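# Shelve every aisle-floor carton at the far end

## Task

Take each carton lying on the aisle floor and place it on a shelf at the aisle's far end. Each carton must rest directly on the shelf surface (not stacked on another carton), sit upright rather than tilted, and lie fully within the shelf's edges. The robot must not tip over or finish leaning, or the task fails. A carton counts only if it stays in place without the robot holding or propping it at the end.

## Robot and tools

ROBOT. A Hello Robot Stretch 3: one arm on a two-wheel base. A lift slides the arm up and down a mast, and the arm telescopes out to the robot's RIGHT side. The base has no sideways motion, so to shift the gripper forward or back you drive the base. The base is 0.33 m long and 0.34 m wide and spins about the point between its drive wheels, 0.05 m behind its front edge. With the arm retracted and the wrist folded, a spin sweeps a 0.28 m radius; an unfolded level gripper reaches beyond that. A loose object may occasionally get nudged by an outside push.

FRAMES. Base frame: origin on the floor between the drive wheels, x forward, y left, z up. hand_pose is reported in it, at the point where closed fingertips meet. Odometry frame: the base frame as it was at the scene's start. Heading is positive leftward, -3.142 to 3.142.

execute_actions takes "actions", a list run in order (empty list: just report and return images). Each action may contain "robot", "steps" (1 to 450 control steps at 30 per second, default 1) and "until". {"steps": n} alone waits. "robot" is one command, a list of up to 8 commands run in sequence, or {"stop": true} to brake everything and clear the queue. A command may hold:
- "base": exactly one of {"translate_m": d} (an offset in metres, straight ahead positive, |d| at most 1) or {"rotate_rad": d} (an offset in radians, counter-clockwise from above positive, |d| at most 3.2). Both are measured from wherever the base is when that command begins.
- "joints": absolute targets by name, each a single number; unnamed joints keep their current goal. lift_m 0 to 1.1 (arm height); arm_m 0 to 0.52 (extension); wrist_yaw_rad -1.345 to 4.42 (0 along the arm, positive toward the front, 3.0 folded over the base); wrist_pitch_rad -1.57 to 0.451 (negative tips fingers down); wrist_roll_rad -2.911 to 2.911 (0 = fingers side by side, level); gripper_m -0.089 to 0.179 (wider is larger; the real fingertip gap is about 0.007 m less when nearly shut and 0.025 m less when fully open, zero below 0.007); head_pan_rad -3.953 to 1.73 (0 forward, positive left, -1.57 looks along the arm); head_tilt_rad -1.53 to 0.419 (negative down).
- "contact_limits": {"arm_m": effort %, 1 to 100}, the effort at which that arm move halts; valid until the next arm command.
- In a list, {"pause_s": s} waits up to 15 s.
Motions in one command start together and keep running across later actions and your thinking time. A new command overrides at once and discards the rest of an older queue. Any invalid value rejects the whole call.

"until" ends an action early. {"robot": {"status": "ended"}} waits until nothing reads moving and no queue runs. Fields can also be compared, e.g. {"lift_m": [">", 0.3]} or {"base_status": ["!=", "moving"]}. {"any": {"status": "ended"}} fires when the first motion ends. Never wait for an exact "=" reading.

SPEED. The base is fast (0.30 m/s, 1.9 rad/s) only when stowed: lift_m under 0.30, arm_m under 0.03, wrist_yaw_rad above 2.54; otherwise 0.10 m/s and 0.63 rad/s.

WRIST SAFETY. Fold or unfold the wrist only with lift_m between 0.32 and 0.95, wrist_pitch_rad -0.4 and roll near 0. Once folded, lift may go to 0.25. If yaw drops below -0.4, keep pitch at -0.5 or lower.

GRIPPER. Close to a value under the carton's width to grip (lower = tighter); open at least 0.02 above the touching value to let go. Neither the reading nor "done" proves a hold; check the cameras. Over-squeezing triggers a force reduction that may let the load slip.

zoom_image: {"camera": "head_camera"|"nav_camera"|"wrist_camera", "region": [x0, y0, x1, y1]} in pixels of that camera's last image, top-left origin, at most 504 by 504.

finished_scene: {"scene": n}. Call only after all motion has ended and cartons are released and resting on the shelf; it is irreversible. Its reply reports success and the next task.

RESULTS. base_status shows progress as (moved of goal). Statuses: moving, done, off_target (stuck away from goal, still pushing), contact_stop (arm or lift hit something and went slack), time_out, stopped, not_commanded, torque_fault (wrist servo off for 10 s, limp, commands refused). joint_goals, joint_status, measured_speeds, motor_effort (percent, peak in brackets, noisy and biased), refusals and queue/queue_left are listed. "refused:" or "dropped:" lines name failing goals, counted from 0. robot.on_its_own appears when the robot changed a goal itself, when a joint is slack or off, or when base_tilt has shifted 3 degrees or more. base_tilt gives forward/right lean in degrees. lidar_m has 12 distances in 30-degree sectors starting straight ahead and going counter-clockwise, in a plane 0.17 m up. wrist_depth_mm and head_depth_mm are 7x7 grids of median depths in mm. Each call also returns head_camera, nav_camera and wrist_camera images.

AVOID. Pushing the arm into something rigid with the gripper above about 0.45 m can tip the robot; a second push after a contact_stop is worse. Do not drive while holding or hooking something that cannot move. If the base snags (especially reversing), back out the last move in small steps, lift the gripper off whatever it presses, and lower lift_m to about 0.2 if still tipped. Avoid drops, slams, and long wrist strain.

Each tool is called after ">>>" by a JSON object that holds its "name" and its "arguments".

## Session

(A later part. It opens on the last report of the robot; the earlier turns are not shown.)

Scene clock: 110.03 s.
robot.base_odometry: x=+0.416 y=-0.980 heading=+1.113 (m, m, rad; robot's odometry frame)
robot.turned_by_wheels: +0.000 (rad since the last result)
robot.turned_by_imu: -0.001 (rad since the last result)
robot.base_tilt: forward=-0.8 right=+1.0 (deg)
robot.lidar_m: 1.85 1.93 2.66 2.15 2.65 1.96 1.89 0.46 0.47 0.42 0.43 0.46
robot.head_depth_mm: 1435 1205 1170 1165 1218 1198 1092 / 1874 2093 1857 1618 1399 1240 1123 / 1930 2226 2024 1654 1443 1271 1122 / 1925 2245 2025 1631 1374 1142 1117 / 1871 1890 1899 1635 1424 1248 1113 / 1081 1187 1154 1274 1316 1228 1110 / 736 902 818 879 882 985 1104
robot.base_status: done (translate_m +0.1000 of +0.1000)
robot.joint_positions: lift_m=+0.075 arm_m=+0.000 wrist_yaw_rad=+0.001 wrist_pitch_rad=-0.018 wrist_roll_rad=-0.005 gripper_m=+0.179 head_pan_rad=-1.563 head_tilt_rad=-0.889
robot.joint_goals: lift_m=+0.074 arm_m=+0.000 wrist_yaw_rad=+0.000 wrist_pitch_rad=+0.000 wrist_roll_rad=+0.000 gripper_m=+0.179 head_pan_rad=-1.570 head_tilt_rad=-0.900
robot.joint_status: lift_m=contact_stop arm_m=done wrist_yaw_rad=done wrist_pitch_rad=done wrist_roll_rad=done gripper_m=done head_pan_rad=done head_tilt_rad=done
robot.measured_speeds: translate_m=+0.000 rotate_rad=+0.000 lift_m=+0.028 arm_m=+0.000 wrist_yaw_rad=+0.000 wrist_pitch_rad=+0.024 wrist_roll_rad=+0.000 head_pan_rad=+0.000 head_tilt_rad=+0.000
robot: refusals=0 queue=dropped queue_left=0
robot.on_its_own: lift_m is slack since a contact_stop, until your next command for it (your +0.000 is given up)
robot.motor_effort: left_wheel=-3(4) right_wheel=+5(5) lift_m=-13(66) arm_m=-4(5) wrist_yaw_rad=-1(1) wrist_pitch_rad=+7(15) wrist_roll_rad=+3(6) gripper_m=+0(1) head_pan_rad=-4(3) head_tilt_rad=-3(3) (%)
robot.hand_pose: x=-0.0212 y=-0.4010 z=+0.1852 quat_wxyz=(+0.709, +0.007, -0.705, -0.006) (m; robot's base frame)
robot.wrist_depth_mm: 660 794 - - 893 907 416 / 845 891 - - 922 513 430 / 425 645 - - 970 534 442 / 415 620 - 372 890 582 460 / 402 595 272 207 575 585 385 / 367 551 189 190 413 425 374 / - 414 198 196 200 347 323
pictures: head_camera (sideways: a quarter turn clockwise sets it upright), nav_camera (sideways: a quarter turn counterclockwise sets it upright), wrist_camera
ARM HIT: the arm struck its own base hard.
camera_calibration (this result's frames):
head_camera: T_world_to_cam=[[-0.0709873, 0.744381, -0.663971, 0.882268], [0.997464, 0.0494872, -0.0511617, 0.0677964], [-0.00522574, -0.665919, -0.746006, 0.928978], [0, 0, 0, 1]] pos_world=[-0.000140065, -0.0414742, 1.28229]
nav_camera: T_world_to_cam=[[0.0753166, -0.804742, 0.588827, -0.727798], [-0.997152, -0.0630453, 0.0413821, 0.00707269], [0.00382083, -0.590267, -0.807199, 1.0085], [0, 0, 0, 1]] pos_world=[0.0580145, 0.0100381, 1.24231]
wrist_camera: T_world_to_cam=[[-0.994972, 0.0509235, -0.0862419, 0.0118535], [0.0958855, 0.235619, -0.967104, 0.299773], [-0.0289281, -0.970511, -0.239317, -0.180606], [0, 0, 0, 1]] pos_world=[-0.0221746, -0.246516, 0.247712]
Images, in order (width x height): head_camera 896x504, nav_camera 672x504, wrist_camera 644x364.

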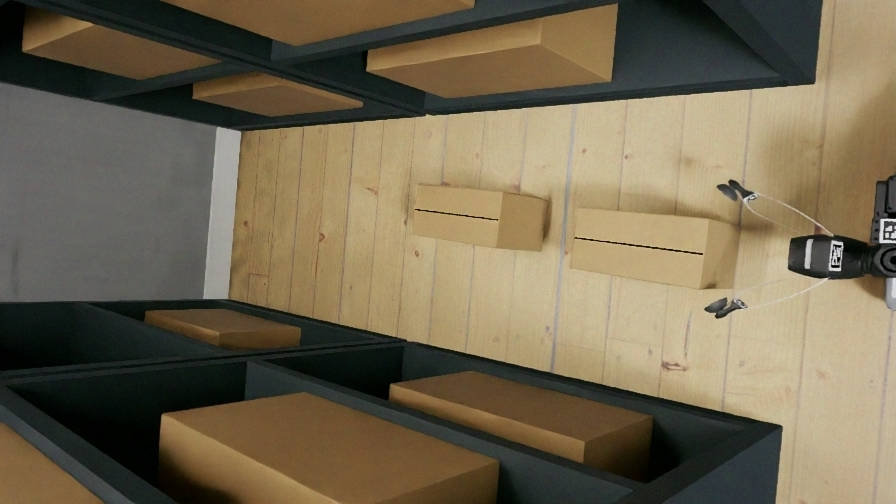

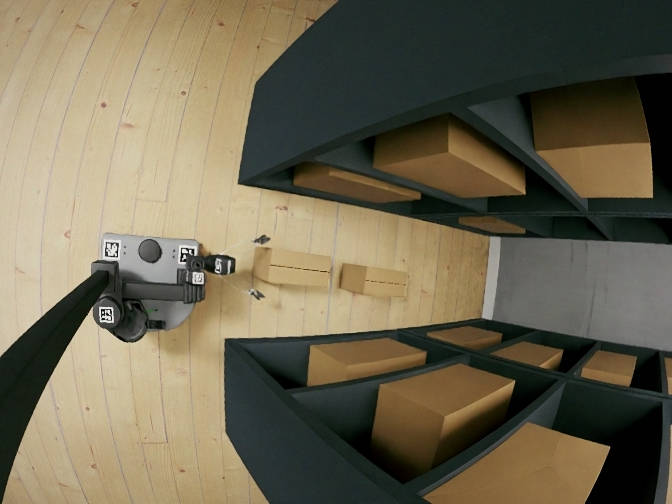

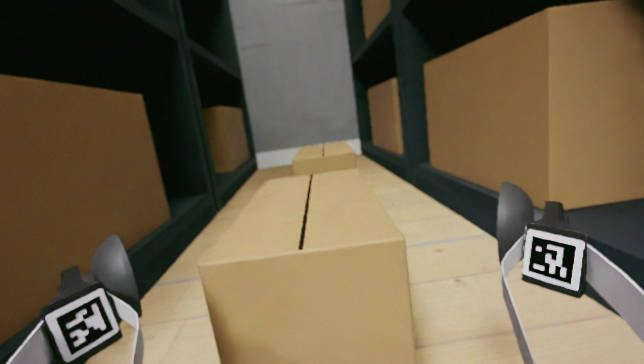

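>>> {"name": "execute_actions", "arguments": {"actions": [{"robot":[{"joints":{"lift_m":0.11,"wrist_pitch_rad":-0.2}},{"joints":{"arm_m":0.14}},{"joints":{"lift_m":0.09,"wrist_pitch_rad":-0.55}},{"joints":{"gripper_m":0.07}},{"pause_s":1},{"joints":{"lift_m":0.25}}],"steps":400,"until":{"robot":{"status":"ended"}}}]}}

Scene clock: 118.70 s.
robot.base_odometry: x=+0.416 y=-0.980 heading=+1.113 (m, m, rad; robot's odometry frame)
robot.turned_by_wheels: +0.000 (rad since the last result)
robot.turned_by_imu: -0.001 (rad since the last result)
robot.base_tilt: forward=-0.8 right=+0.9 (deg)
robot.lidar_m: 1.85 1.94 2.66 2.16 2.66 1.96 1.90 0.46 0.47 0.42 0.43 0.46
robot.head_depth_mm: 1413 1205 1165 1165 1209 1192 1100 / 1888 2105 1827 1608 1397 1248 1123 / 1926 2226 2034 1656 1450 1264 1125 / 1930 2249 2022 1637 1383 1119 1097 / 1873 1895 1912 1629 1426 1247 1114 / 1080 1202 1161 1275 1317 1220 1109 / 738 905 818 883 879 983 1103
robot.base_status: done (translate_m +0.1000 of +0.1000)
robot.joint_positions: lift_m=+0.114 arm_m=+0.140 wrist_yaw_rad=+0.000 wrist_pitch_rad=-0.299 wrist_roll_rad=+0.031 gripper_m=+0.179 head_pan_rad=-1.563 head_tilt_rad=-0.889
robot.joint_goals: lift_m=+0.113 arm_m=+0.140 wrist_yaw_rad=+0.000 wrist_pitch_rad=-0.550 wrist_roll_rad=+0.000 gripper_m=+0.179 head_pan_rad=-1.570 head_tilt_rad=-0.900
robot.joint_status: lift_m=contact_stop arm_m=done wrist_yaw_rad=done wrist_pitch_rad=off_target wrist_roll_rad=done gripper_m=done head_pan_rad=done head_tilt_rad=done
robot.measured_speeds: translate_m=+0.000 rotate_rad=+0.000 lift_m=+0.021 arm_m=+0.000 wrist_yaw_rad=+0.000 wrist_pitch_rad=-0.120 wrist_roll_rad=+0.024 head_pan_rad=+0.000 head_tilt_rad=+0.000
robot: refusals=0 queue=dropped queue_left=0
robot.on_its_own: lift_m is slack since a contact_stop, until your next command for it (your +0.090 is given up)
robot.motor_effort: left_wheel=-2(5) right_wheel=+3(9) lift_m=+10(40) arm_m=-2(6) wrist_yaw_rad=-1(1) wrist_pitch_rad=-100(100) wrist_roll_rad=-16(16) gripper_m=-1(1) head_pan_rad=-3(3) head_tilt_rad=-4(3) (%)
robot.hand_pose: x=-0.0215 y=-0.5229 z=+0.1540 quat_wxyz=(+0.689, +0.104, -0.710, -0.107) (m; robot's base frame)
robot.wrist_depth_mm: 467 703 - - 790 491 345 / 441 747 - 541 863 511 357 / 429 761 958 264 693 512 371 / 415 582 211 184 195 484 357 / 388 510 153 142 133 398 350 / 350 139 123 115 109 300 300 / - 109 102 97 92 91 263
pictures: head_camera (sideways: a quarter turn clockwise sets it upright), nav_camera (sideways: a quarter turn counterclockwise sets it upright), wrist_camera
dropped: robot: command 2 of its queue: lift_m: contact_stop; wrist_pitch_rad: off_target
camera_calibration (this result's frames):
head_camera: T_world_to_cam=[[-0.0709866, 0.744494, -0.663844, 0.882102], [0.997464, 0.0494938, -0.0511546, 0.0677871], [-0.00522815, -0.665792, -0.746119, 0.929126], [0, 0, 0, 1]] pos_world=[-0.00014018, -0.0414709, 1.28228]
nav_camera: T_world_to_cam=[[0.0753156, -0.804843, 0.58869, -0.727619], [-0.997152, -0.0630502, 0.0413726, 0.00708499], [0.0038185, -0.590129, -0.8073, 1.00863], [0, 0, 0, 1]] pos_world=[0.0580144, 0.0100481, 1.24231]
wrist_camera: T_world_to_cam=[[-0.991198, 0.0840696, -0.102267, 0.0350119], [0.130553, 0.492603, -0.860406, 0.417007], [-0.0219571, -0.866184, -0.499242, -0.211651], [0, 0, 0, 1]] pos_world=[-0.0243851, -0.391691, 0.256711]
Images, in order (width x height): head_camera 896x504, nav_camera 672x504, wrist_camera 644x364.

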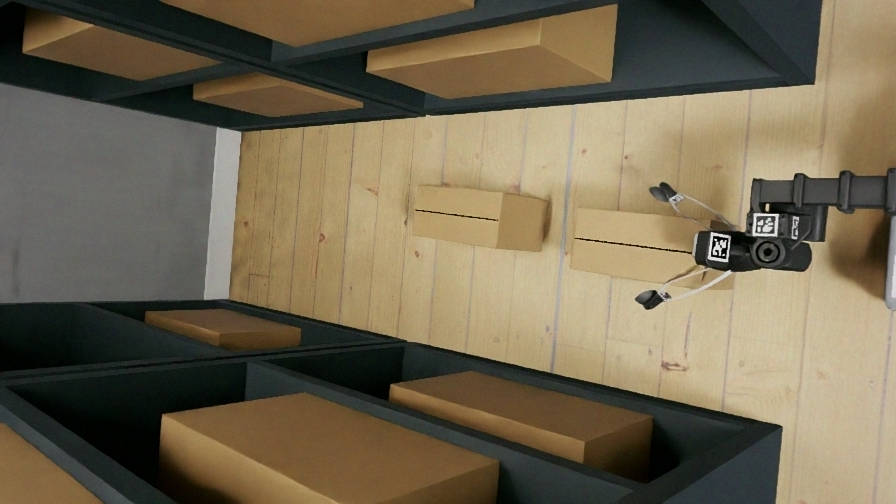

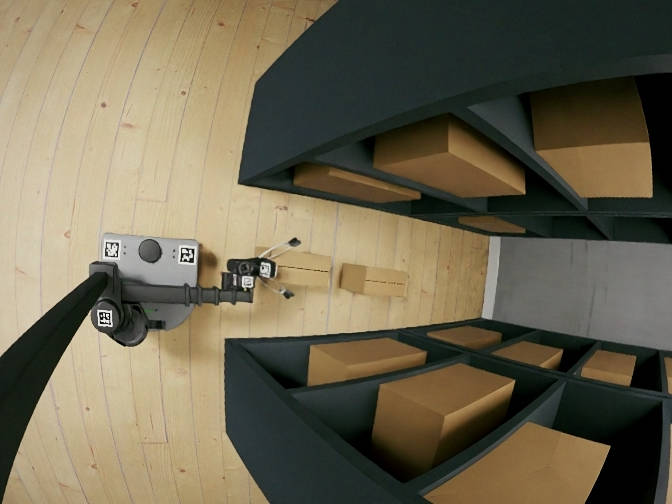

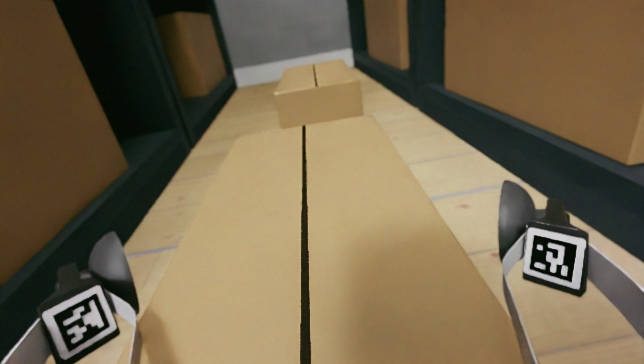

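>>> {"name": "execute_actions", "arguments": {"actions": [{"robot":[{"joints":{"lift_m":0.3,"wrist_pitch_rad":-1.0,"arm_m":0.2}},{"joints":{"lift_m":0.24}}],"steps":400,"until":{"robot":{"status":"ended"}}}]}}

Scene clock: 127.97 s.
robot.base_odometry: x=+0.416 y=-0.980 heading=+1.113 (m, m, rad; robot's odometry frame)
robot.turned_by_wheels: +0.000 (rad since the last result)
robot.turned_by_imu: -0.001 (rad since the last result)
robot.base_tilt: forward=-0.8 right=+1.0 (deg)
robot.lidar_m: 1.85 1.93 2.66 2.15 2.66 1.96 1.89 0.46 0.47 0.40 0.43 0.45
robot.head_depth_mm: 1418 1204 1171 1157 1211 1198 1100 / 1881 2118 1848 1604 1400 1251 1118 / 1930 2213 2023 1656 1441 1306 1121 / 1960 2245 2033 1648 1436 1157 1115 / 1858 1896 1904 1630 1429 1246 1114 / 1084 1203 1162 1269 1309 1224 1107 / 739 904 820 881 881 980 1101
robot.base_status: done (translate_m +0.1000 of +0.1000)
robot.joint_positions: lift_m=+0.240 arm_m=+0.200 wrist_yaw_rad=+0.003 wrist_pitch_rad=-1.006 wrist_roll_rad=+0.006 gripper_m=+0.179 head_pan_rad=-1.563 head_tilt_rad=-0.889
robot.joint_goals: lift_m=+0.240 arm_m=+0.200 wrist_yaw_rad=+0.000 wrist_pitch_rad=-1.000 wrist_roll_rad=+0.000 gripper_m=+0.179 head_pan_rad=-1.570 head_tilt_rad=-0.900
robot.joint_status: lift_m=done arm_m=done wrist_yaw_rad=done wrist_pitch_rad=done wrist_roll_rad=done gripper_m=done head_pan_rad=done head_tilt_rad=done
robot.measured_speeds: translate_m=+0.000 rotate_rad=+0.000 lift_m=+0.000 arm_m=+0.000 wrist_yaw_rad=+0.000 wrist_pitch_rad=+0.000 wrist_roll_rad=+0.000 head_pan_rad=+0.000 head_tilt_rad=+0.000
robot: refusals=0 queue=done queue_left=0
robot.motor_effort: left_wheel=-2(3) right_wheel=+2(17) lift_m=+29(38) arm_m=+5(4) wrist_yaw_rad=-3(17) wrist_pitch_rad=+2(100) wrist_roll_rad=-3(29) gripper_m=+1(1) head_pan_rad=-2(3) head_tilt_rad=-3(4) (%)
robot.hand_pose: x=-0.0213 y=-0.4615 z=+0.1495 quat_wxyz=(+0.618, +0.341, -0.620, -0.341) (m; robot's base frame)
robot.wrist_depth_mm: 423 436 186 183 412 415 329 / 396 405 172 170 173 383 337 / 374 375 160 158 159 357 343 / 351 348 150 148 148 336 329 / 331 331 141 139 138 316 314 / 316 309 133 131 130 293 292 / - 289 126 124 123 277 279
pictures: head_camera (sideways: a quarter turn clockwise sets it upright), nav_camera (sideways: a quarter turn counterclockwise sets it upright), wrist_camera
camera_calibration (this result's frames):
head_camera: T_world_to_cam=[[-0.0709844, 0.744495, -0.663844, 0.882102], [0.997464, 0.0494908, -0.0511546, 0.0677871], [-0.00523014, -0.665792, -0.746119, 0.929126], [0, 0, 0, 1]] pos_world=[-0.000140304, -0.0414708, 1.28228]
nav_camera: T_world_to_cam=[[0.0753132, -0.804843, 0.588689, -0.727618], [-0.997153, -0.0630472, 0.0413726, 0.00708502], [0.00381674, -0.590129, -0.8073, 1.00863], [0, 0, 0, 1]] pos_world=[0.0580144, 0.010048, 1.24231]
wrist_camera: T_world_to_cam=[[-0.99423, 0.106853, -0.00942313, 0.0261644], [0.103799, 0.9362, -0.335792, 0.508622], [-0.0270584, -0.334832, -0.941889, 0.150611], [0, 0, 0, 1]] pos_world=[-0.0227057, -0.428538, 0.312897]
Images, in order (width x height): head_camera 896x504, nav_camera 672x504, wrist_camera 644x364.

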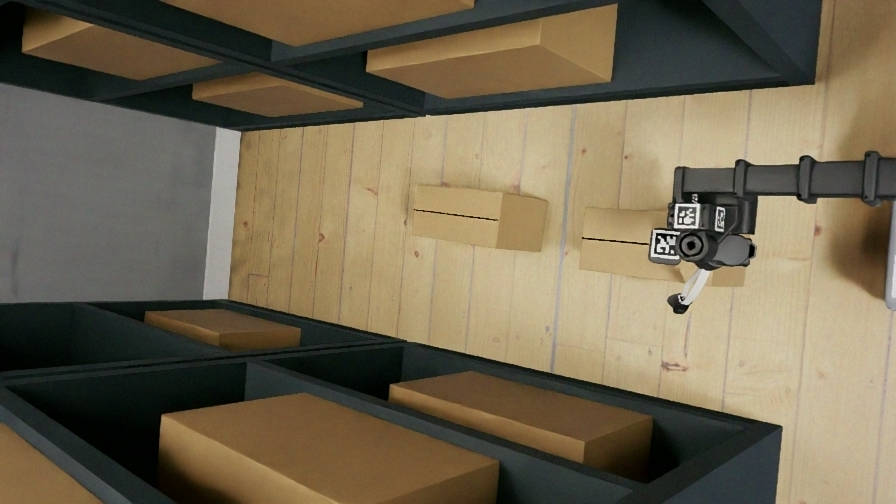

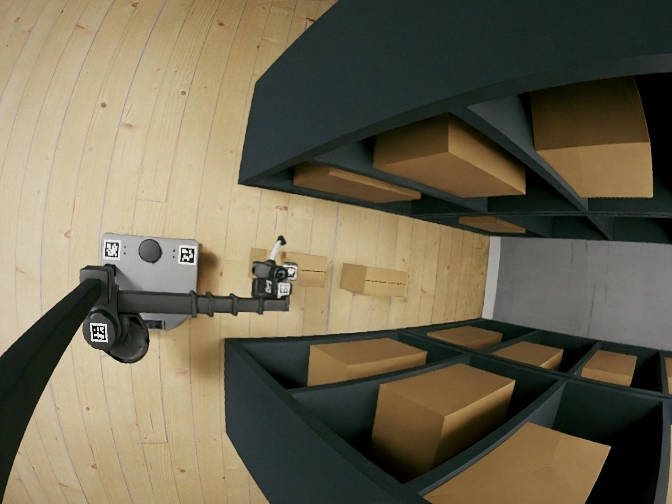

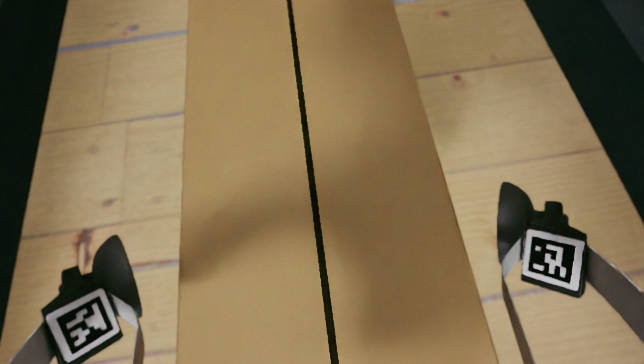

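>>> {"name": "execute_actions", "arguments": {"actions": [{"robot":[{"joints":{"lift_m":0.18,"arm_m":0.22}},{"joints":{"gripper_m":0.06}},{"pause_s":1},{"joints":{"lift_m":0.35}}],"steps":400,"until":{"robot":{"status":"ended"}}}]}}

Scene clock: 131.33 s.
robot.base_odometry: x=+0.416 y=-0.980 heading=+1.113 (m, m, rad; robot's odometry frame)
robot.turned_by_wheels: +0.000 (rad since the last result)
robot.turned_by_imu: -0.003 (rad since the last result)
robot.base_tilt: forward=-0.8 right=+0.9 (deg)
robot.lidar_m: 1.85 1.93 2.66 2.16 2.66 1.96 1.90 0.46 0.47 0.41 0.43 0.46
robot.head_depth_mm: 1387 1200 1144 1081 1213 1202 1094 / 1855 2079 1829 1578 1397 1249 1123 / 1920 2234 2017 1653 1435 1284 1128 / 1942 2266 2011 1630 1417 1165 1118 / 1857 1917 1893 1642 1434 1251 1111 / 1082 1202 1176 1277 1315 1222 1114 / 741 915 827 883 882 984 1099
robot.base_status: done (translate_m +0.1000 of +0.1000)
robot.joint_positions: lift_m=+0.212 arm_m=+0.220 wrist_yaw_rad=+0.008 wrist_pitch_rad=-0.987 wrist_roll_rad=+0.009 gripper_m=+0.179 head_pan_rad=-1.564 head_tilt_rad=-0.891
robot.joint_goals: lift_m=+0.212 arm_m=+0.220 wrist_yaw_rad=+0.000 wrist_pitch_rad=-1.000 wrist_roll_rad=+0.000 gripper_m=+0.179 head_pan_rad=-1.570 head_tilt_rad=-0.900
robot.joint_status: lift_m=contact_stop arm_m=done wrist_yaw_rad=done wrist_pitch_rad=done wrist_roll_rad=done gripper_m=done head_pan_rad=done head_tilt_rad=done
robot.measured_speeds: translate_m=+0.000 rotate_rad=+0.000 lift_m=+0.002 arm_m=+0.000 wrist_yaw_rad=+0.000 wrist_pitch_rad=+0.000 wrist_roll_rad=+0.000 head_pan_rad=+0.000 head_tilt_rad=+0.000
robot: refusals=0 queue=dropped queue_left=0
robot.on_its_own: lift_m is slack since a contact_stop, until your next command for it (your +0.180 is given up)
robot.motor_effort: left_wheel=+2(6) right_wheel=-2(16) lift_m=+31(34) arm_m=+5(16) wrist_yaw_rad=-7(7) wrist_pitch_rad=-6(11) wrist_roll_rad=-4(5) gripper_m=-1(1) head_pan_rad=-3(3) head_tilt_rad=-3(4) (%)
robot.hand_pose: x=-0.0207 y=-0.4856 z=+0.1238 quat_wxyz=(+0.621, +0.336, -0.624, -0.335) (m; robot's base frame)
robot.wrist_depth_mm: 408 413 155 152 155 385 330 / 378 373 142 140 140 354 340 / 352 347 132 130 128 330 322 / 330 323 123 121 120 308 305 / 308 296 115 113 112 113 288 / 294 110 108 107 106 106 267 / - 104 102 101 100 100 255
pictures: head_camera (sideways: a quarter turn clockwise sets it upright), nav_camera (sideways: a quarter turn counterclockwise sets it upright), wrist_camera
dropped: robot: command 0 of its queue: lift_m: contact_stop
camera_calibration (this result's frames):
head_camera: T_world_to_cam=[[-0.0699533, 0.745596, -0.662716, 0.880626], [0.997531, 0.0481783, -0.0510913, 0.0677042], [-0.00616493, -0.664654, -0.747126, 0.930441], [0, 0, 0, 1]] pos_world=[-0.000198267, -0.0414324, 1.28222]
nav_camera: T_world_to_cam=[[0.0741973, -0.805837, 0.58747, -0.726023], [-0.997239, -0.0617203, 0.0412888, 0.00719474], [0.00298678, -0.588911, -0.808192, 1.00979], [0, 0, 0, 1]] pos_world=[0.0580278, 0.0100658, 1.24233]
wrist_camera: T_world_to_cam=[[-0.994414, 0.104703, -0.0133606, 0.0285425], [0.102667, 0.930067, -0.352753, 0.521606], [-0.0245079, -0.352154, -0.935621, 0.109124], [0, 0, 0, 1]] pos_world=[-0.0224943, -0.449688, 0.286478]
Images, in order (width x height): head_camera 896x504, nav_camera 672x504, wrist_camera 644x364.

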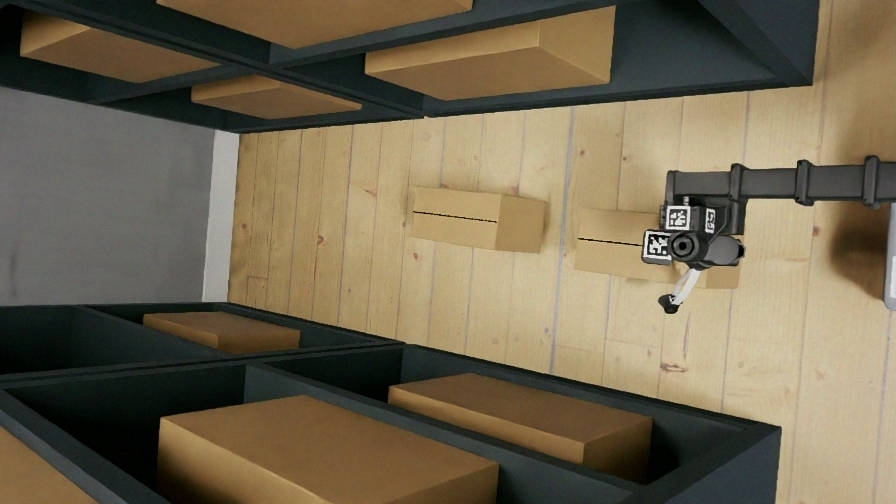

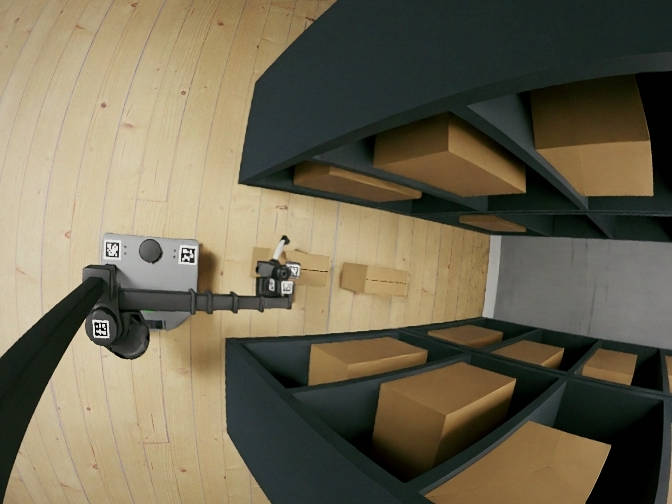

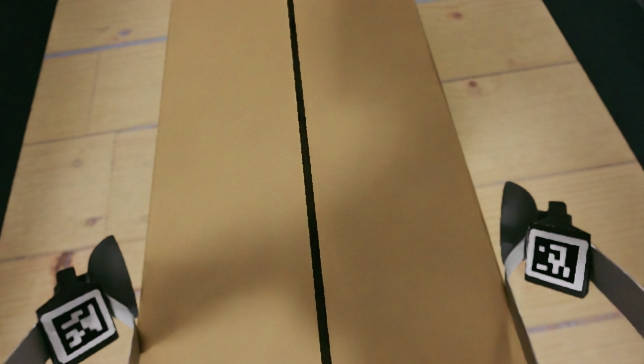

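>>> {"name": "execute_actions", "arguments": {"actions": [{"robot":[{"joints":{"lift_m":0.22}},{"joints":{"gripper_m":0.06}},{"pause_s":1},{"joints":{"lift_m":0.35}}],"steps":400,"until":{"robot":{"status":"ended"}}}]}}

Scene clock: 138.03 s.
robot.base_odometry: x=+0.416 y=-0.980 heading=+1.113 (m, m, rad; robot's odometry frame)
robot.turned_by_wheels: +0.000 (rad since the last result)
robot.turned_by_imu: -0.001 (rad since the last result)
robot.base_tilt: forward=-0.8 right=+1.0 (deg)
robot.lidar_m: 1.85 1.93 2.66 2.16 2.67 1.96 1.90 0.46 0.47 0.40 0.43 0.46
robot.head_depth_mm: 1381 1204 1143 1071 1209 1196 1094 / 1851 2068 1822 1565 1390 1243 1123 / 1925 2236 2035 1642 1433 1242 1120 / 1950 2240 2022 1630 1113 1191 1118 / 1861 1930 1890 1648 1431 1245 1112 / 1078 1205 1173 1283 1315 1222 1107 / 746 915 829 879 877 983 1100
robot.base_status: done (translate_m +0.1000 of +0.1000)
robot.joint_positions: lift_m=+0.350 arm_m=+0.220 wrist_yaw_rad=+0.003 wrist_pitch_rad=-1.012 wrist_roll_rad=+0.005 gripper_m=+0.079 head_pan_rad=-1.564 head_tilt_rad=-0.891
robot.joint_goals: lift_m=+0.350 arm_m=+0.220 wrist_yaw_rad=+0.000 wrist_pitch_rad=-1.000 wrist_roll_rad=+0.000 gripper_m=+0.076 head_pan_rad=-1.570 head_tilt_rad=-0.900
robot.joint_status: lift_m=done arm_m=done wrist_yaw_rad=done wrist_pitch_rad=done wrist_roll_rad=done gripper_m=off_target head_pan_rad=done head_tilt_rad=done
robot.measured_speeds: translate_m=+0.000 rotate_rad=+0.000 lift_m=+0.000 arm_m=+0.000 wrist_yaw_rad=+0.000 wrist_pitch_rad=+0.000 wrist_roll_rad=+0.000 head_pan_rad=+0.000 head_tilt_rad=+0.000
robot: refusals=0 queue=done queue_left=0
robot.on_its_own: gripper_m is held at +0.076, not at your +0.060, by its stall guard, which is still easing
robot.motor_effort: left_wheel=-1(2) right_wheel=+2(4) lift_m=+38(39) arm_m=+4(5) wrist_yaw_rad=-3(7) wrist_pitch_rad=+5(6) wrist_roll_rad=-2(4) gripper_m=-55(100) head_pan_rad=-2(2) head_tilt_rad=-3(3) (%)
robot.hand_pose: x=-0.0213 y=-0.4800 z=+0.2585 quat_wxyz=(+0.618, +0.343, -0.619, -0.343) (m; robot's base frame)
robot.wrist_depth_mm: 452 571 158 156 159 471 360 / 436 530 145 143 143 484 408 / 416 488 134 133 131 476 390 / 396 465 125 124 123 452 370 / 375 432 117 116 115 114 353 / 354 111 110 109 108 109 380 / - 107 103 103 102 102 371
pictures: head_camera (sideways: a quarter turn clockwise sets it upright), nav_camera (sideways: a quarter turn counterclockwise sets it upright), wrist_camera
camera_calibration (this result's frames):
head_camera: T_world_to_cam=[[-0.0699553, 0.745596, -0.662716, 0.880626], [0.997531, 0.0481809, -0.0510913, 0.0677042], [-0.00616318, -0.664654, -0.747126, 0.93044], [0, 0, 0, 1]] pos_world=[-0.000198159, -0.0414324, 1.28222]
nav_camera: T_world_to_cam=[[0.0741995, -0.805837, 0.58747, -0.726023], [-0.997239, -0.061723, 0.0412888, 0.00719473], [0.00298833, -0.588912, -0.808192, 1.00979], [0, 0, 0, 1]] pos_world=[0.0580278, 0.0100659, 1.24233]
wrist_camera: T_world_to_cam=[[-0.994253, 0.10673, -0.00838484, 0.0288], [0.103513, 0.938369, -0.329772, 0.562036], [-0.0273286, -0.328744, -0.944023, 0.250457], [0, 0, 0, 1]] pos_world=[-0.0226987, -0.448135, 0.422022]
Images, in order (width x height): head_camera 896x504, nav_camera 672x504, wrist_camera 644x364.

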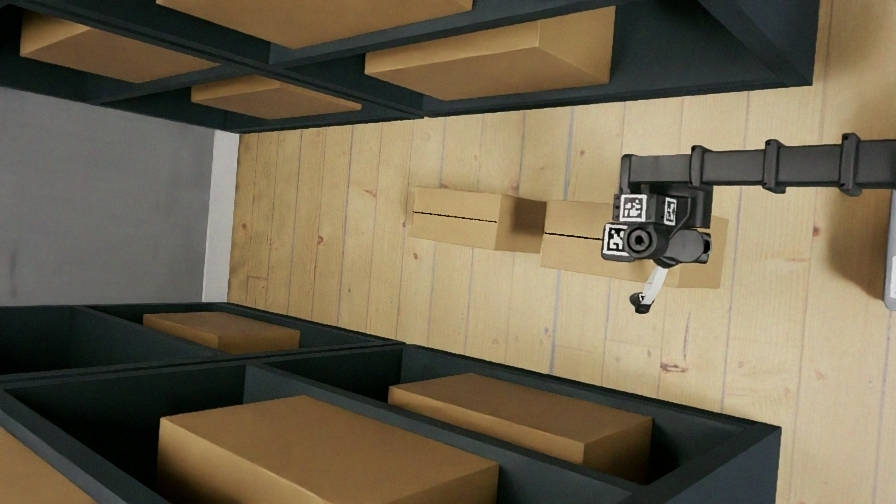

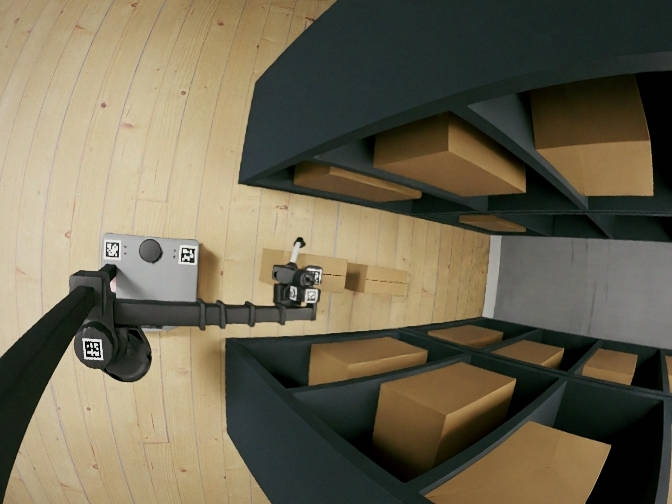

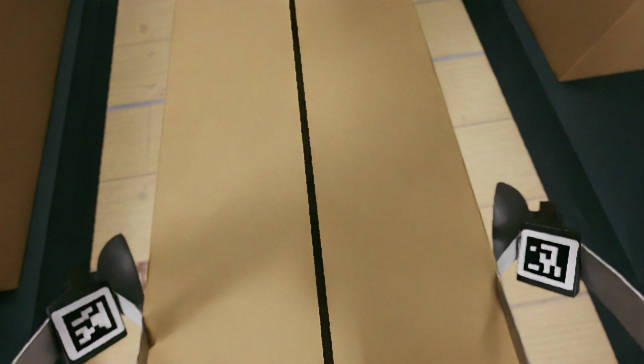

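>>> {"name": "execute_actions", "arguments": {"actions": [{"robot":[{"joints":{"lift_m":0.45,"arm_m":0.0}},{"joints":{"wrist_yaw_rad":1.57}},{"base":{"rotate_rad":1.57}},{"base":{"translate_m":0.5},"joints":{"arm_m":0.2}},{"joints":{"lift_m":0.225}},{"joints":{"gripper_m":0.179}},{"joints":{"lift_m":0.45}}],"steps":450,"until":{"robot":{"status":"ended"}}},{"steps":450,"until":{"robot":{"status":"ended"}}}]}}

Scene clock: 167.73 s.
robot.base_odometry: x=-0.032 y=-0.758 heading=+2.683 (m, m, rad; robot's odometry frame)
robot.turned_by_wheels: +1.570 (rad since the last result)
robot.turned_by_imu: +1.561 (rad since the last result)
robot.base_tilt: forward=-0.8 right=+1.0 (deg)
robot.lidar_m: 1.71 1.78 1.93 1.88 1.97 0.88 1.15 0.87 0.29 0.28 0.30 1.67
robot.head_depth_mm: 1623 1866 2035 1688 1461 1271 1131 / 1629 1904 2040 1689 1452 1271 1140 / 1646 1909 2020 1683 1476 1259 1104 / 1655 1918 2017 1679 1466 1050 1077 / 1675 1944 2009 1679 1430 1201 1089 / 1686 1948 1989 1654 1412 1244 1108 / 1691 1964 1955 1656 1420 1238 1105
robot.base_status: done (translate_m +0.5000 of +0.5000)
robot.joint_positions: lift_m=+0.450 arm_m=+0.200 wrist_yaw_rad=+1.568 wrist_pitch_rad=-1.011 wrist_roll_rad=+0.003 gripper_m=+0.179 head_pan_rad=-1.564 head_tilt_rad=-0.891
robot.joint_goals: lift_m=+0.450 arm_m=+0.200 wrist_yaw_rad=+1.570 wrist_pitch_rad=-1.000 wrist_roll_rad=+0.000 gripper_m=+0.179 head_pan_rad=-1.570 head_tilt_rad=-0.900
robot.joint_status: lift_m=done arm_m=done wrist_yaw_rad=done wrist_pitch_rad=done wrist_roll_rad=done gripper_m=done head_pan_rad=done head_tilt_rad=done
robot.measured_speeds: translate_m=+0.000 rotate_rad=+0.000 lift_m=+0.000 arm_m=+0.000 wrist_yaw_rad=+0.000 wrist_pitch_rad=+0.000 wrist_roll_rad=+0.000 head_pan_rad=+0.000 head_tilt_rad=+0.000
robot: refusals=0 queue=done queue_left=0
robot.motor_effort: left_wheel=-4(7) right_wheel=+6(12) lift_m=+37(39) arm_m=+5(5) wrist_yaw_rad=+1(4) wrist_pitch_rad=+5(6) wrist_roll_rad=-1(2) gripper_m=+0(93) head_pan_rad=-2(1) head_tilt_rad=-3(3) (%)
robot.hand_pose: x=+0.0942 y=-0.3452 z=+0.3586 quat_wxyz=(+0.680, +0.679, -0.197, +0.193) (m; robot's base frame)
robot.wrist_depth_mm: 726 725 718 700 687 684 670 / 674 675 663 652 647 639 626 / 633 620 615 602 600 589 586 / 592 576 573 568 564 556 548 / 551 549 537 535 530 527 525 / 525 517 508 331 499 492 485 / - 483 482 313 470 469 468
pictures: head_camera (sideways: a quarter turn clockwise sets it upright), nav_camera (sideways: a quarter turn counterclockwise sets it upright), wrist_camera
camera_calibration (this result's frames):
head_camera: T_world_to_cam=[[-0.0699551, 0.745596, -0.662716, 0.880626], [0.997531, 0.0481807, -0.0510913, 0.0677042], [-0.00616334, -0.664654, -0.747126, 0.93044], [0, 0, 0, 1]] pos_world=[-0.000198169, -0.0414324, 1.28222]
nav_camera: T_world_to_cam=[[0.0741993, -0.805837, 0.58747, -0.726023], [-0.997239, -0.0617227, 0.0412888, 0.00719474], [0.00298818, -0.588912, -0.808192, 1.00979], [0, 0, 0, 1]] pos_world=[0.0580278, 0.0100659, 1.24233]
wrist_camera: T_world_to_cam=[[-0.110824, -0.993811, -0.00760757, -0.333301], [-0.937603, 0.107088, -0.330807, 0.268098], [0.329574, -0.0295285, -0.943668, 0.462012], [0, 0, 0, 1]] pos_world=[0.0621641, -0.346306, 0.522139]
Images, in order (width x height): head_camera 896x504, nav_camera 672x504, wrist_camera 644x364.

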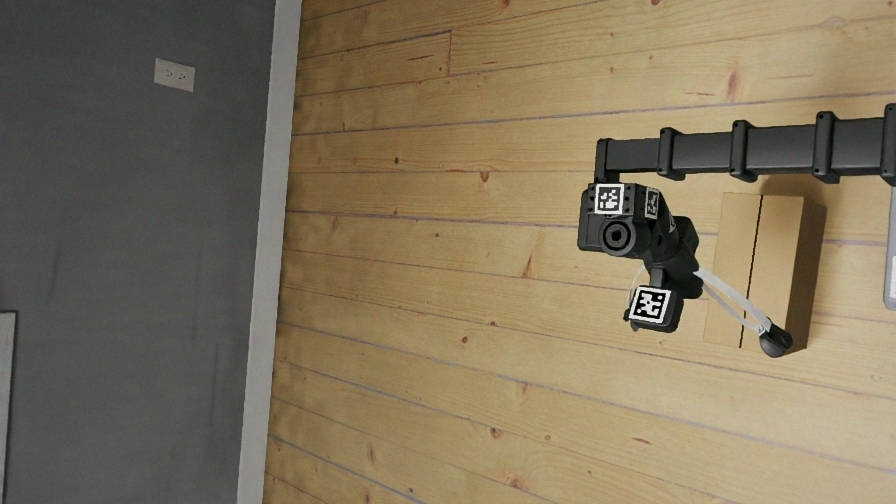

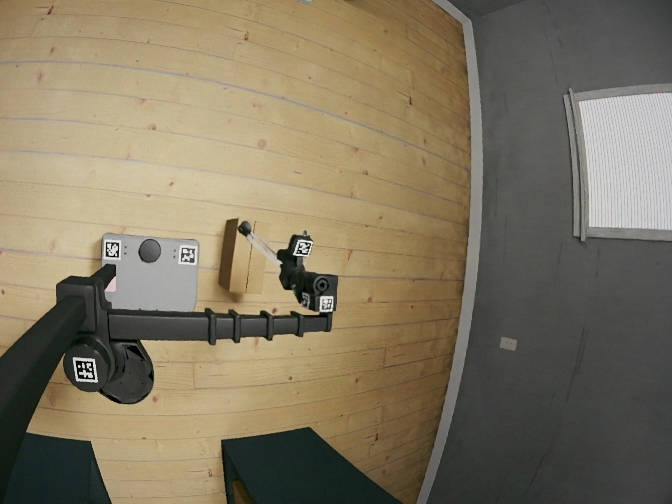

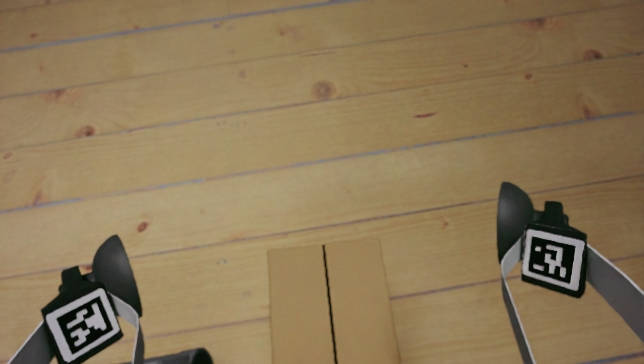

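>>> {"name": "execute_actions", "arguments": {"actions": [{"robot":[{"base":{"translate_m":-0.5},"joints":{"arm_m":0.0}},{"base":{"rotate_rad":-1.57},"joints":{"wrist_yaw_rad":0}},{"joints":{"arm_m":0.5}}],"steps":450,"until":{"robot":{"status":"ended"}}},{"steps":200,"until":{"robot":{"status":"ended"}}}]}}

Scene clock: 185.87 s.
robot.base_odometry: x=+0.416 y=-0.980 heading=+1.113 (m, m, rad; robot's odometry frame)
robot.turned_by_wheels: -1.570 (rad since the last result)
robot.turned_by_imu: -1.566 (rad since the last result)
robot.base_tilt: forward=-0.8 right=+1.0 (deg)
robot.lidar_m: 1.85 0.54 0.48 2.15 2.66 1.96 1.90 0.46 0.47 0.85 0.43 0.45
robot.head_depth_mm: 1387 1177 1139 1074 1208 1196 1090 / 1878 2086 1802 1574 1409 1242 1128 / 1911 2234 2024 1574 1438 1257 1116 / 1939 2258 2018 1685 1422 1255 1115 / 1861 1980 1895 1653 1432 1253 1114 / 1083 1201 1180 1282 1324 1224 1106 / 750 916 831 879 881 1047 1102
robot.base_status: done (rotate_rad -1.5698 of -1.5700)
robot.joint_positions: lift_m=+0.450 arm_m=+0.500 wrist_yaw_rad=+0.001 wrist_pitch_rad=-1.010 wrist_roll_rad=+0.003 gripper_m=+0.179 head_pan_rad=-1.564 head_tilt_rad=-0.891
robot.joint_goals: lift_m=+0.450 arm_m=+0.500 wrist_yaw_rad=+0.000 wrist_pitch_rad=-1.000 wrist_roll_rad=+0.000 gripper_m=+0.179 head_pan_rad=-1.570 head_tilt_rad=-0.900
robot.joint_status: lift_m=done arm_m=done wrist_yaw_rad=done wrist_pitch_rad=done wrist_roll_rad=done gripper_m=done head_pan_rad=done head_tilt_rad=done
robot.measured_speeds: translate_m=+0.000 rotate_rad=+0.000 lift_m=+0.000 arm_m=+0.000 wrist_yaw_rad=+0.000 wrist_pitch_rad=+0.000 wrist_roll_rad=+0.000 head_pan_rad=+0.000 head_tilt_rad=+0.000
robot: refusals=0 queue=done queue_left=0
robot.motor_effort: left_wheel=+3(7) right_wheel=-4(9) lift_m=+38(37) arm_m=+5(6) wrist_yaw_rad=-1(5) wrist_pitch_rad=+4(5) wrist_roll_rad=-1(1) gripper_m=-1(1) head_pan_rad=-2(3) head_tilt_rad=-3(3) (%)
robot.hand_pose: x=-0.0214 y=-0.7604 z=+0.3587 quat_wxyz=(+0.618, +0.342, -0.619, -0.343) (m; robot's base frame)
robot.wrist_depth_mm: 498 664 710 688 679 505 348 / 567 633 653 428 644 517 362 / 531 603 607 402 586 510 368 / 412 565 575 378 551 542 378 / 397 538 539 529 525 523 373 / 363 512 508 509 498 491 409 / - 482 477 479 474 466 405
pictures: head_camera (sideways: a quarter turn clockwise sets it upright), nav_camera (sideways: a quarter turn counterclockwise sets it upright), wrist_camera
camera_calibration (this result's frames):
head_camera: T_world_to_cam=[[-0.0699553, 0.745596, -0.662716, 0.880626], [0.997531, 0.0481809, -0.0510913, 0.0677042], [-0.00616318, -0.664654, -0.747126, 0.93044], [0, 0, 0, 1]] pos_world=[-0.000198159, -0.0414324, 1.28222]
nav_camera: T_world_to_cam=[[0.0741995, -0.805837, 0.58747, -0.726023], [-0.997239, -0.061723, 0.0412888, 0.00719473], [0.00298833, -0.588912, -0.808192, 1.00979], [0, 0, 0, 1]] pos_world=[0.0580278, 0.0100659, 1.24233]
wrist_camera: T_world_to_cam=[[-0.994302, 0.106327, -0.00759643, 0.0588393], [0.102815, 0.937765, -0.331703, 0.85846], [-0.0281452, -0.330594, -0.943353, 0.25125], [0, 0, 0, 1]] pos_world=[-0.0226872, -0.728228, 0.522218]
Images, in order (width x height): head_camera 896x504, nav_camera 672x504, wrist_camera 644x364.

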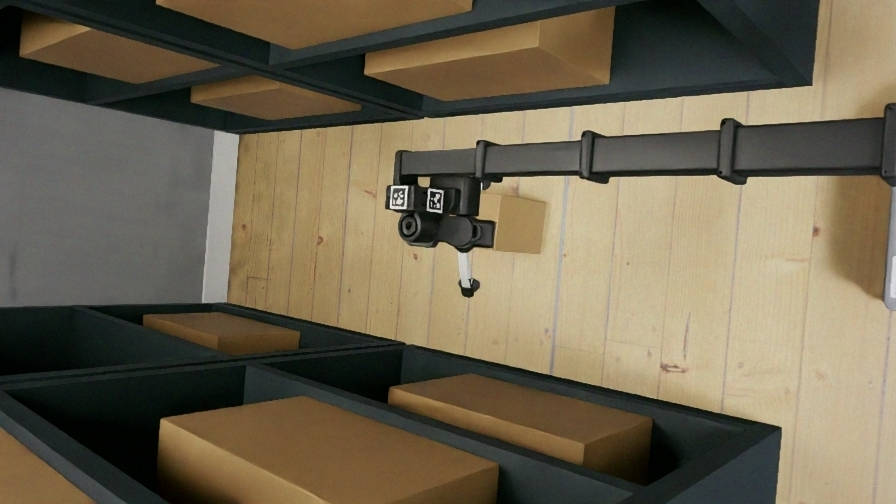

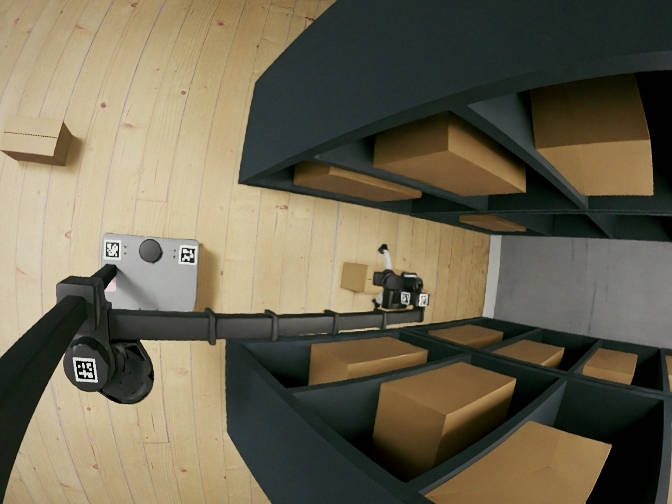

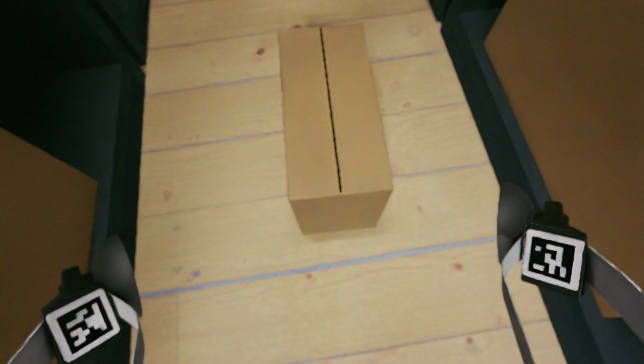

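>>> {"name": "execute_actions", "arguments": {"actions": [{"robot":[{"joints":{"arm_m":0.0}},{"base":{"rotate_rad":-1.57}},{"base":{"translate_m":0.2}},{"base":{"rotate_rad":1.57}},{"base":{"translate_m":-0.03},"joints":{"arm_m":0.5}},{"joints":{"lift_m":0.3}}],"steps":450,"until":{"robot":{"status":"ended"}}},{"steps":300,"until":{"robot":{"status":"ended"}}}]}}

Scene clock: 212.23 s.
robot.base_odometry: x=+0.583 y=-1.095 heading=+1.113 (m, m, rad; robot's odometry frame)
robot.turned_by_wheels: +0.000 (rad since the last result)
robot.turned_by_imu: -0.002 (rad since the last result)
robot.base_tilt: forward=-0.9 right=+1.0 (deg)
robot.lidar_m: 0.47 1.96 0.67 2.36 2.42 1.93 0.44 0.32 0.57 0.65 0.47 0.33
robot.head_depth_mm: 1316 1045 1070 1001 1006 1137 1062 / 1713 1878 1647 1465 1361 1220 1094 / 1750 2029 2041 1723 1410 1258 - / 1761 2028 2002 1678 1301 1259 1122 / 1747 1899 1937 1670 1418 1252 1114 / 1695 1355 1283 1485 1366 1235 1109 / 833 1019 909 939 1033 1058 1070
robot.base_status: done (translate_m -0.0300 of -0.0300)
robot.joint_positions: lift_m=+0.300 arm_m=+0.500 wrist_yaw_rad=+0.001 wrist_pitch_rad=-1.010 wrist_roll_rad=+0.003 gripper_m=+0.179 head_pan_rad=-1.564 head_tilt_rad=-0.891
robot.joint_goals: lift_m=+0.300 arm_m=+0.500 wrist_yaw_rad=+0.000 wrist_pitch_rad=-1.000 wrist_roll_rad=+0.000 gripper_m=+0.179 head_pan_rad=-1.570 head_tilt_rad=-0.900
robot.joint_status: lift_m=done arm_m=done wrist_yaw_rad=done wrist_pitch_rad=done wrist_roll_rad=done gripper_m=done head_pan_rad=done head_tilt_rad=done
robot.measured_speeds: translate_m=+0.000 rotate_rad=+0.000 lift_m=+0.000 arm_m=+0.000 wrist_yaw_rad=+0.000 wrist_pitch_rad=+0.000 wrist_roll_rad=+0.000 head_pan_rad=+0.000 head_tilt_rad=+0.000
robot: refusals=0 queue=done queue_left=0
robot.motor_effort: left_wheel=-4(9) right_wheel=+6(11) lift_m=+29(38) arm_m=+5(7) wrist_yaw_rad=-1(1) wrist_pitch_rad=+4(4) wrist_roll_rad=-1(1) gripper_m=+0(0) head_pan_rad=-3(3) head_tilt_rad=-3(3) (%)
robot.hand_pose: x=-0.0215 y=-0.7605 z=+0.2090 quat_wxyz=(+0.618, +0.342, -0.619, -0.343) (m; robot's base frame)
robot.wrist_depth_mm: 462 515 507 497 491 432 371 / 449 473 468 241 457 437 328 / 434 443 427 224 418 417 330 / 408 416 400 211 214 396 323 / 386 389 378 198 199 372 314 / 369 368 356 187 186 352 342 / - 345 338 178 176 333 328
pictures: head_camera (sideways: a quarter turn clockwise sets it upright), nav_camera (sideways: a quarter turn counterclockwise sets it upright), wrist_camera
camera_calibration (this result's frames):
head_camera: T_world_to_cam=[[-0.0699554, 0.745596, -0.662716, 0.880626], [0.997531, 0.0481811, -0.0510913, 0.0677042], [-0.0061631, -0.664654, -0.747126, 0.93044], [0, 0, 0, 1]] pos_world=[-0.000198154, -0.0414324, 1.28222]
nav_camera: T_world_to_cam=[[0.0741996, -0.805837, 0.58747, -0.726023], [-0.997239, -0.0617231, 0.0412888, 0.00719474], [0.0029884, -0.588912, -0.808192, 1.00979], [0, 0, 0, 1]] pos_world=[0.0580278, 0.0100659, 1.24233]
wrist_camera: T_world_to_cam=[[-0.994295, 0.106391, -0.00761105, 0.0577506], [0.102876, 0.937712, -0.331832, 0.808838], [-0.0281669, -0.330722, -0.943308, 0.109934], [0, 0, 0, 1]] pos_world=[-0.0226926, -0.728243, 0.372539]
Images, in order (width x height): head_camera 896x504, nav_camera 672x504, wrist_camera 644x364.

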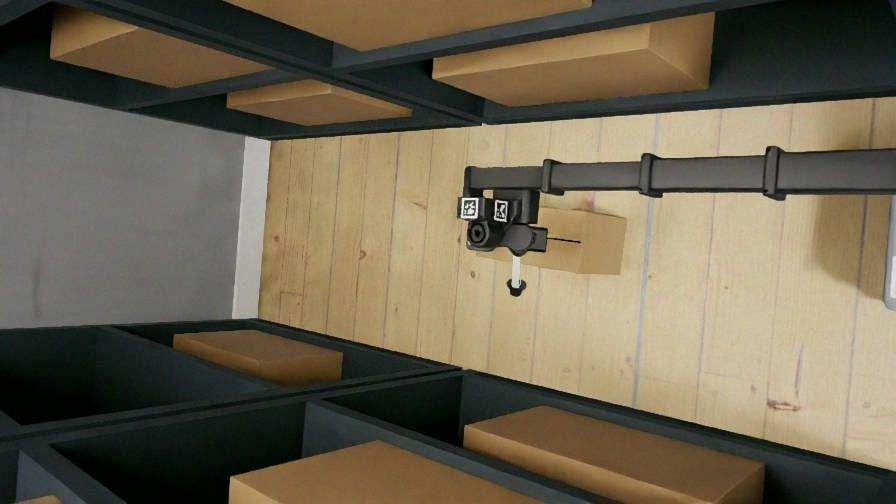

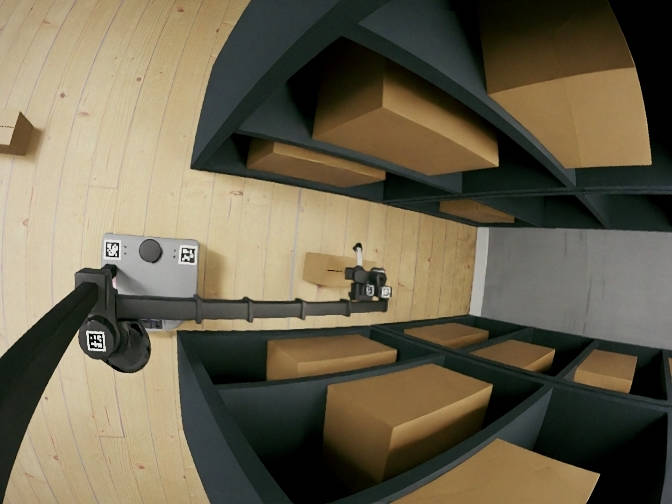

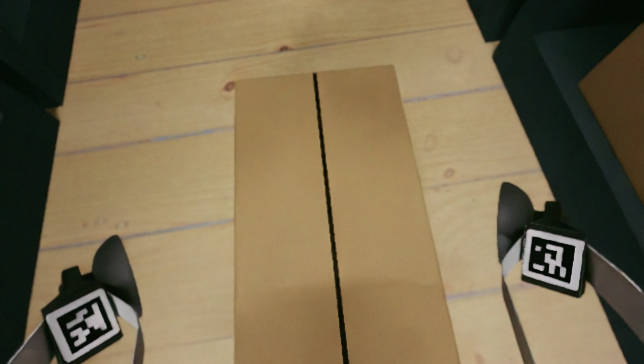

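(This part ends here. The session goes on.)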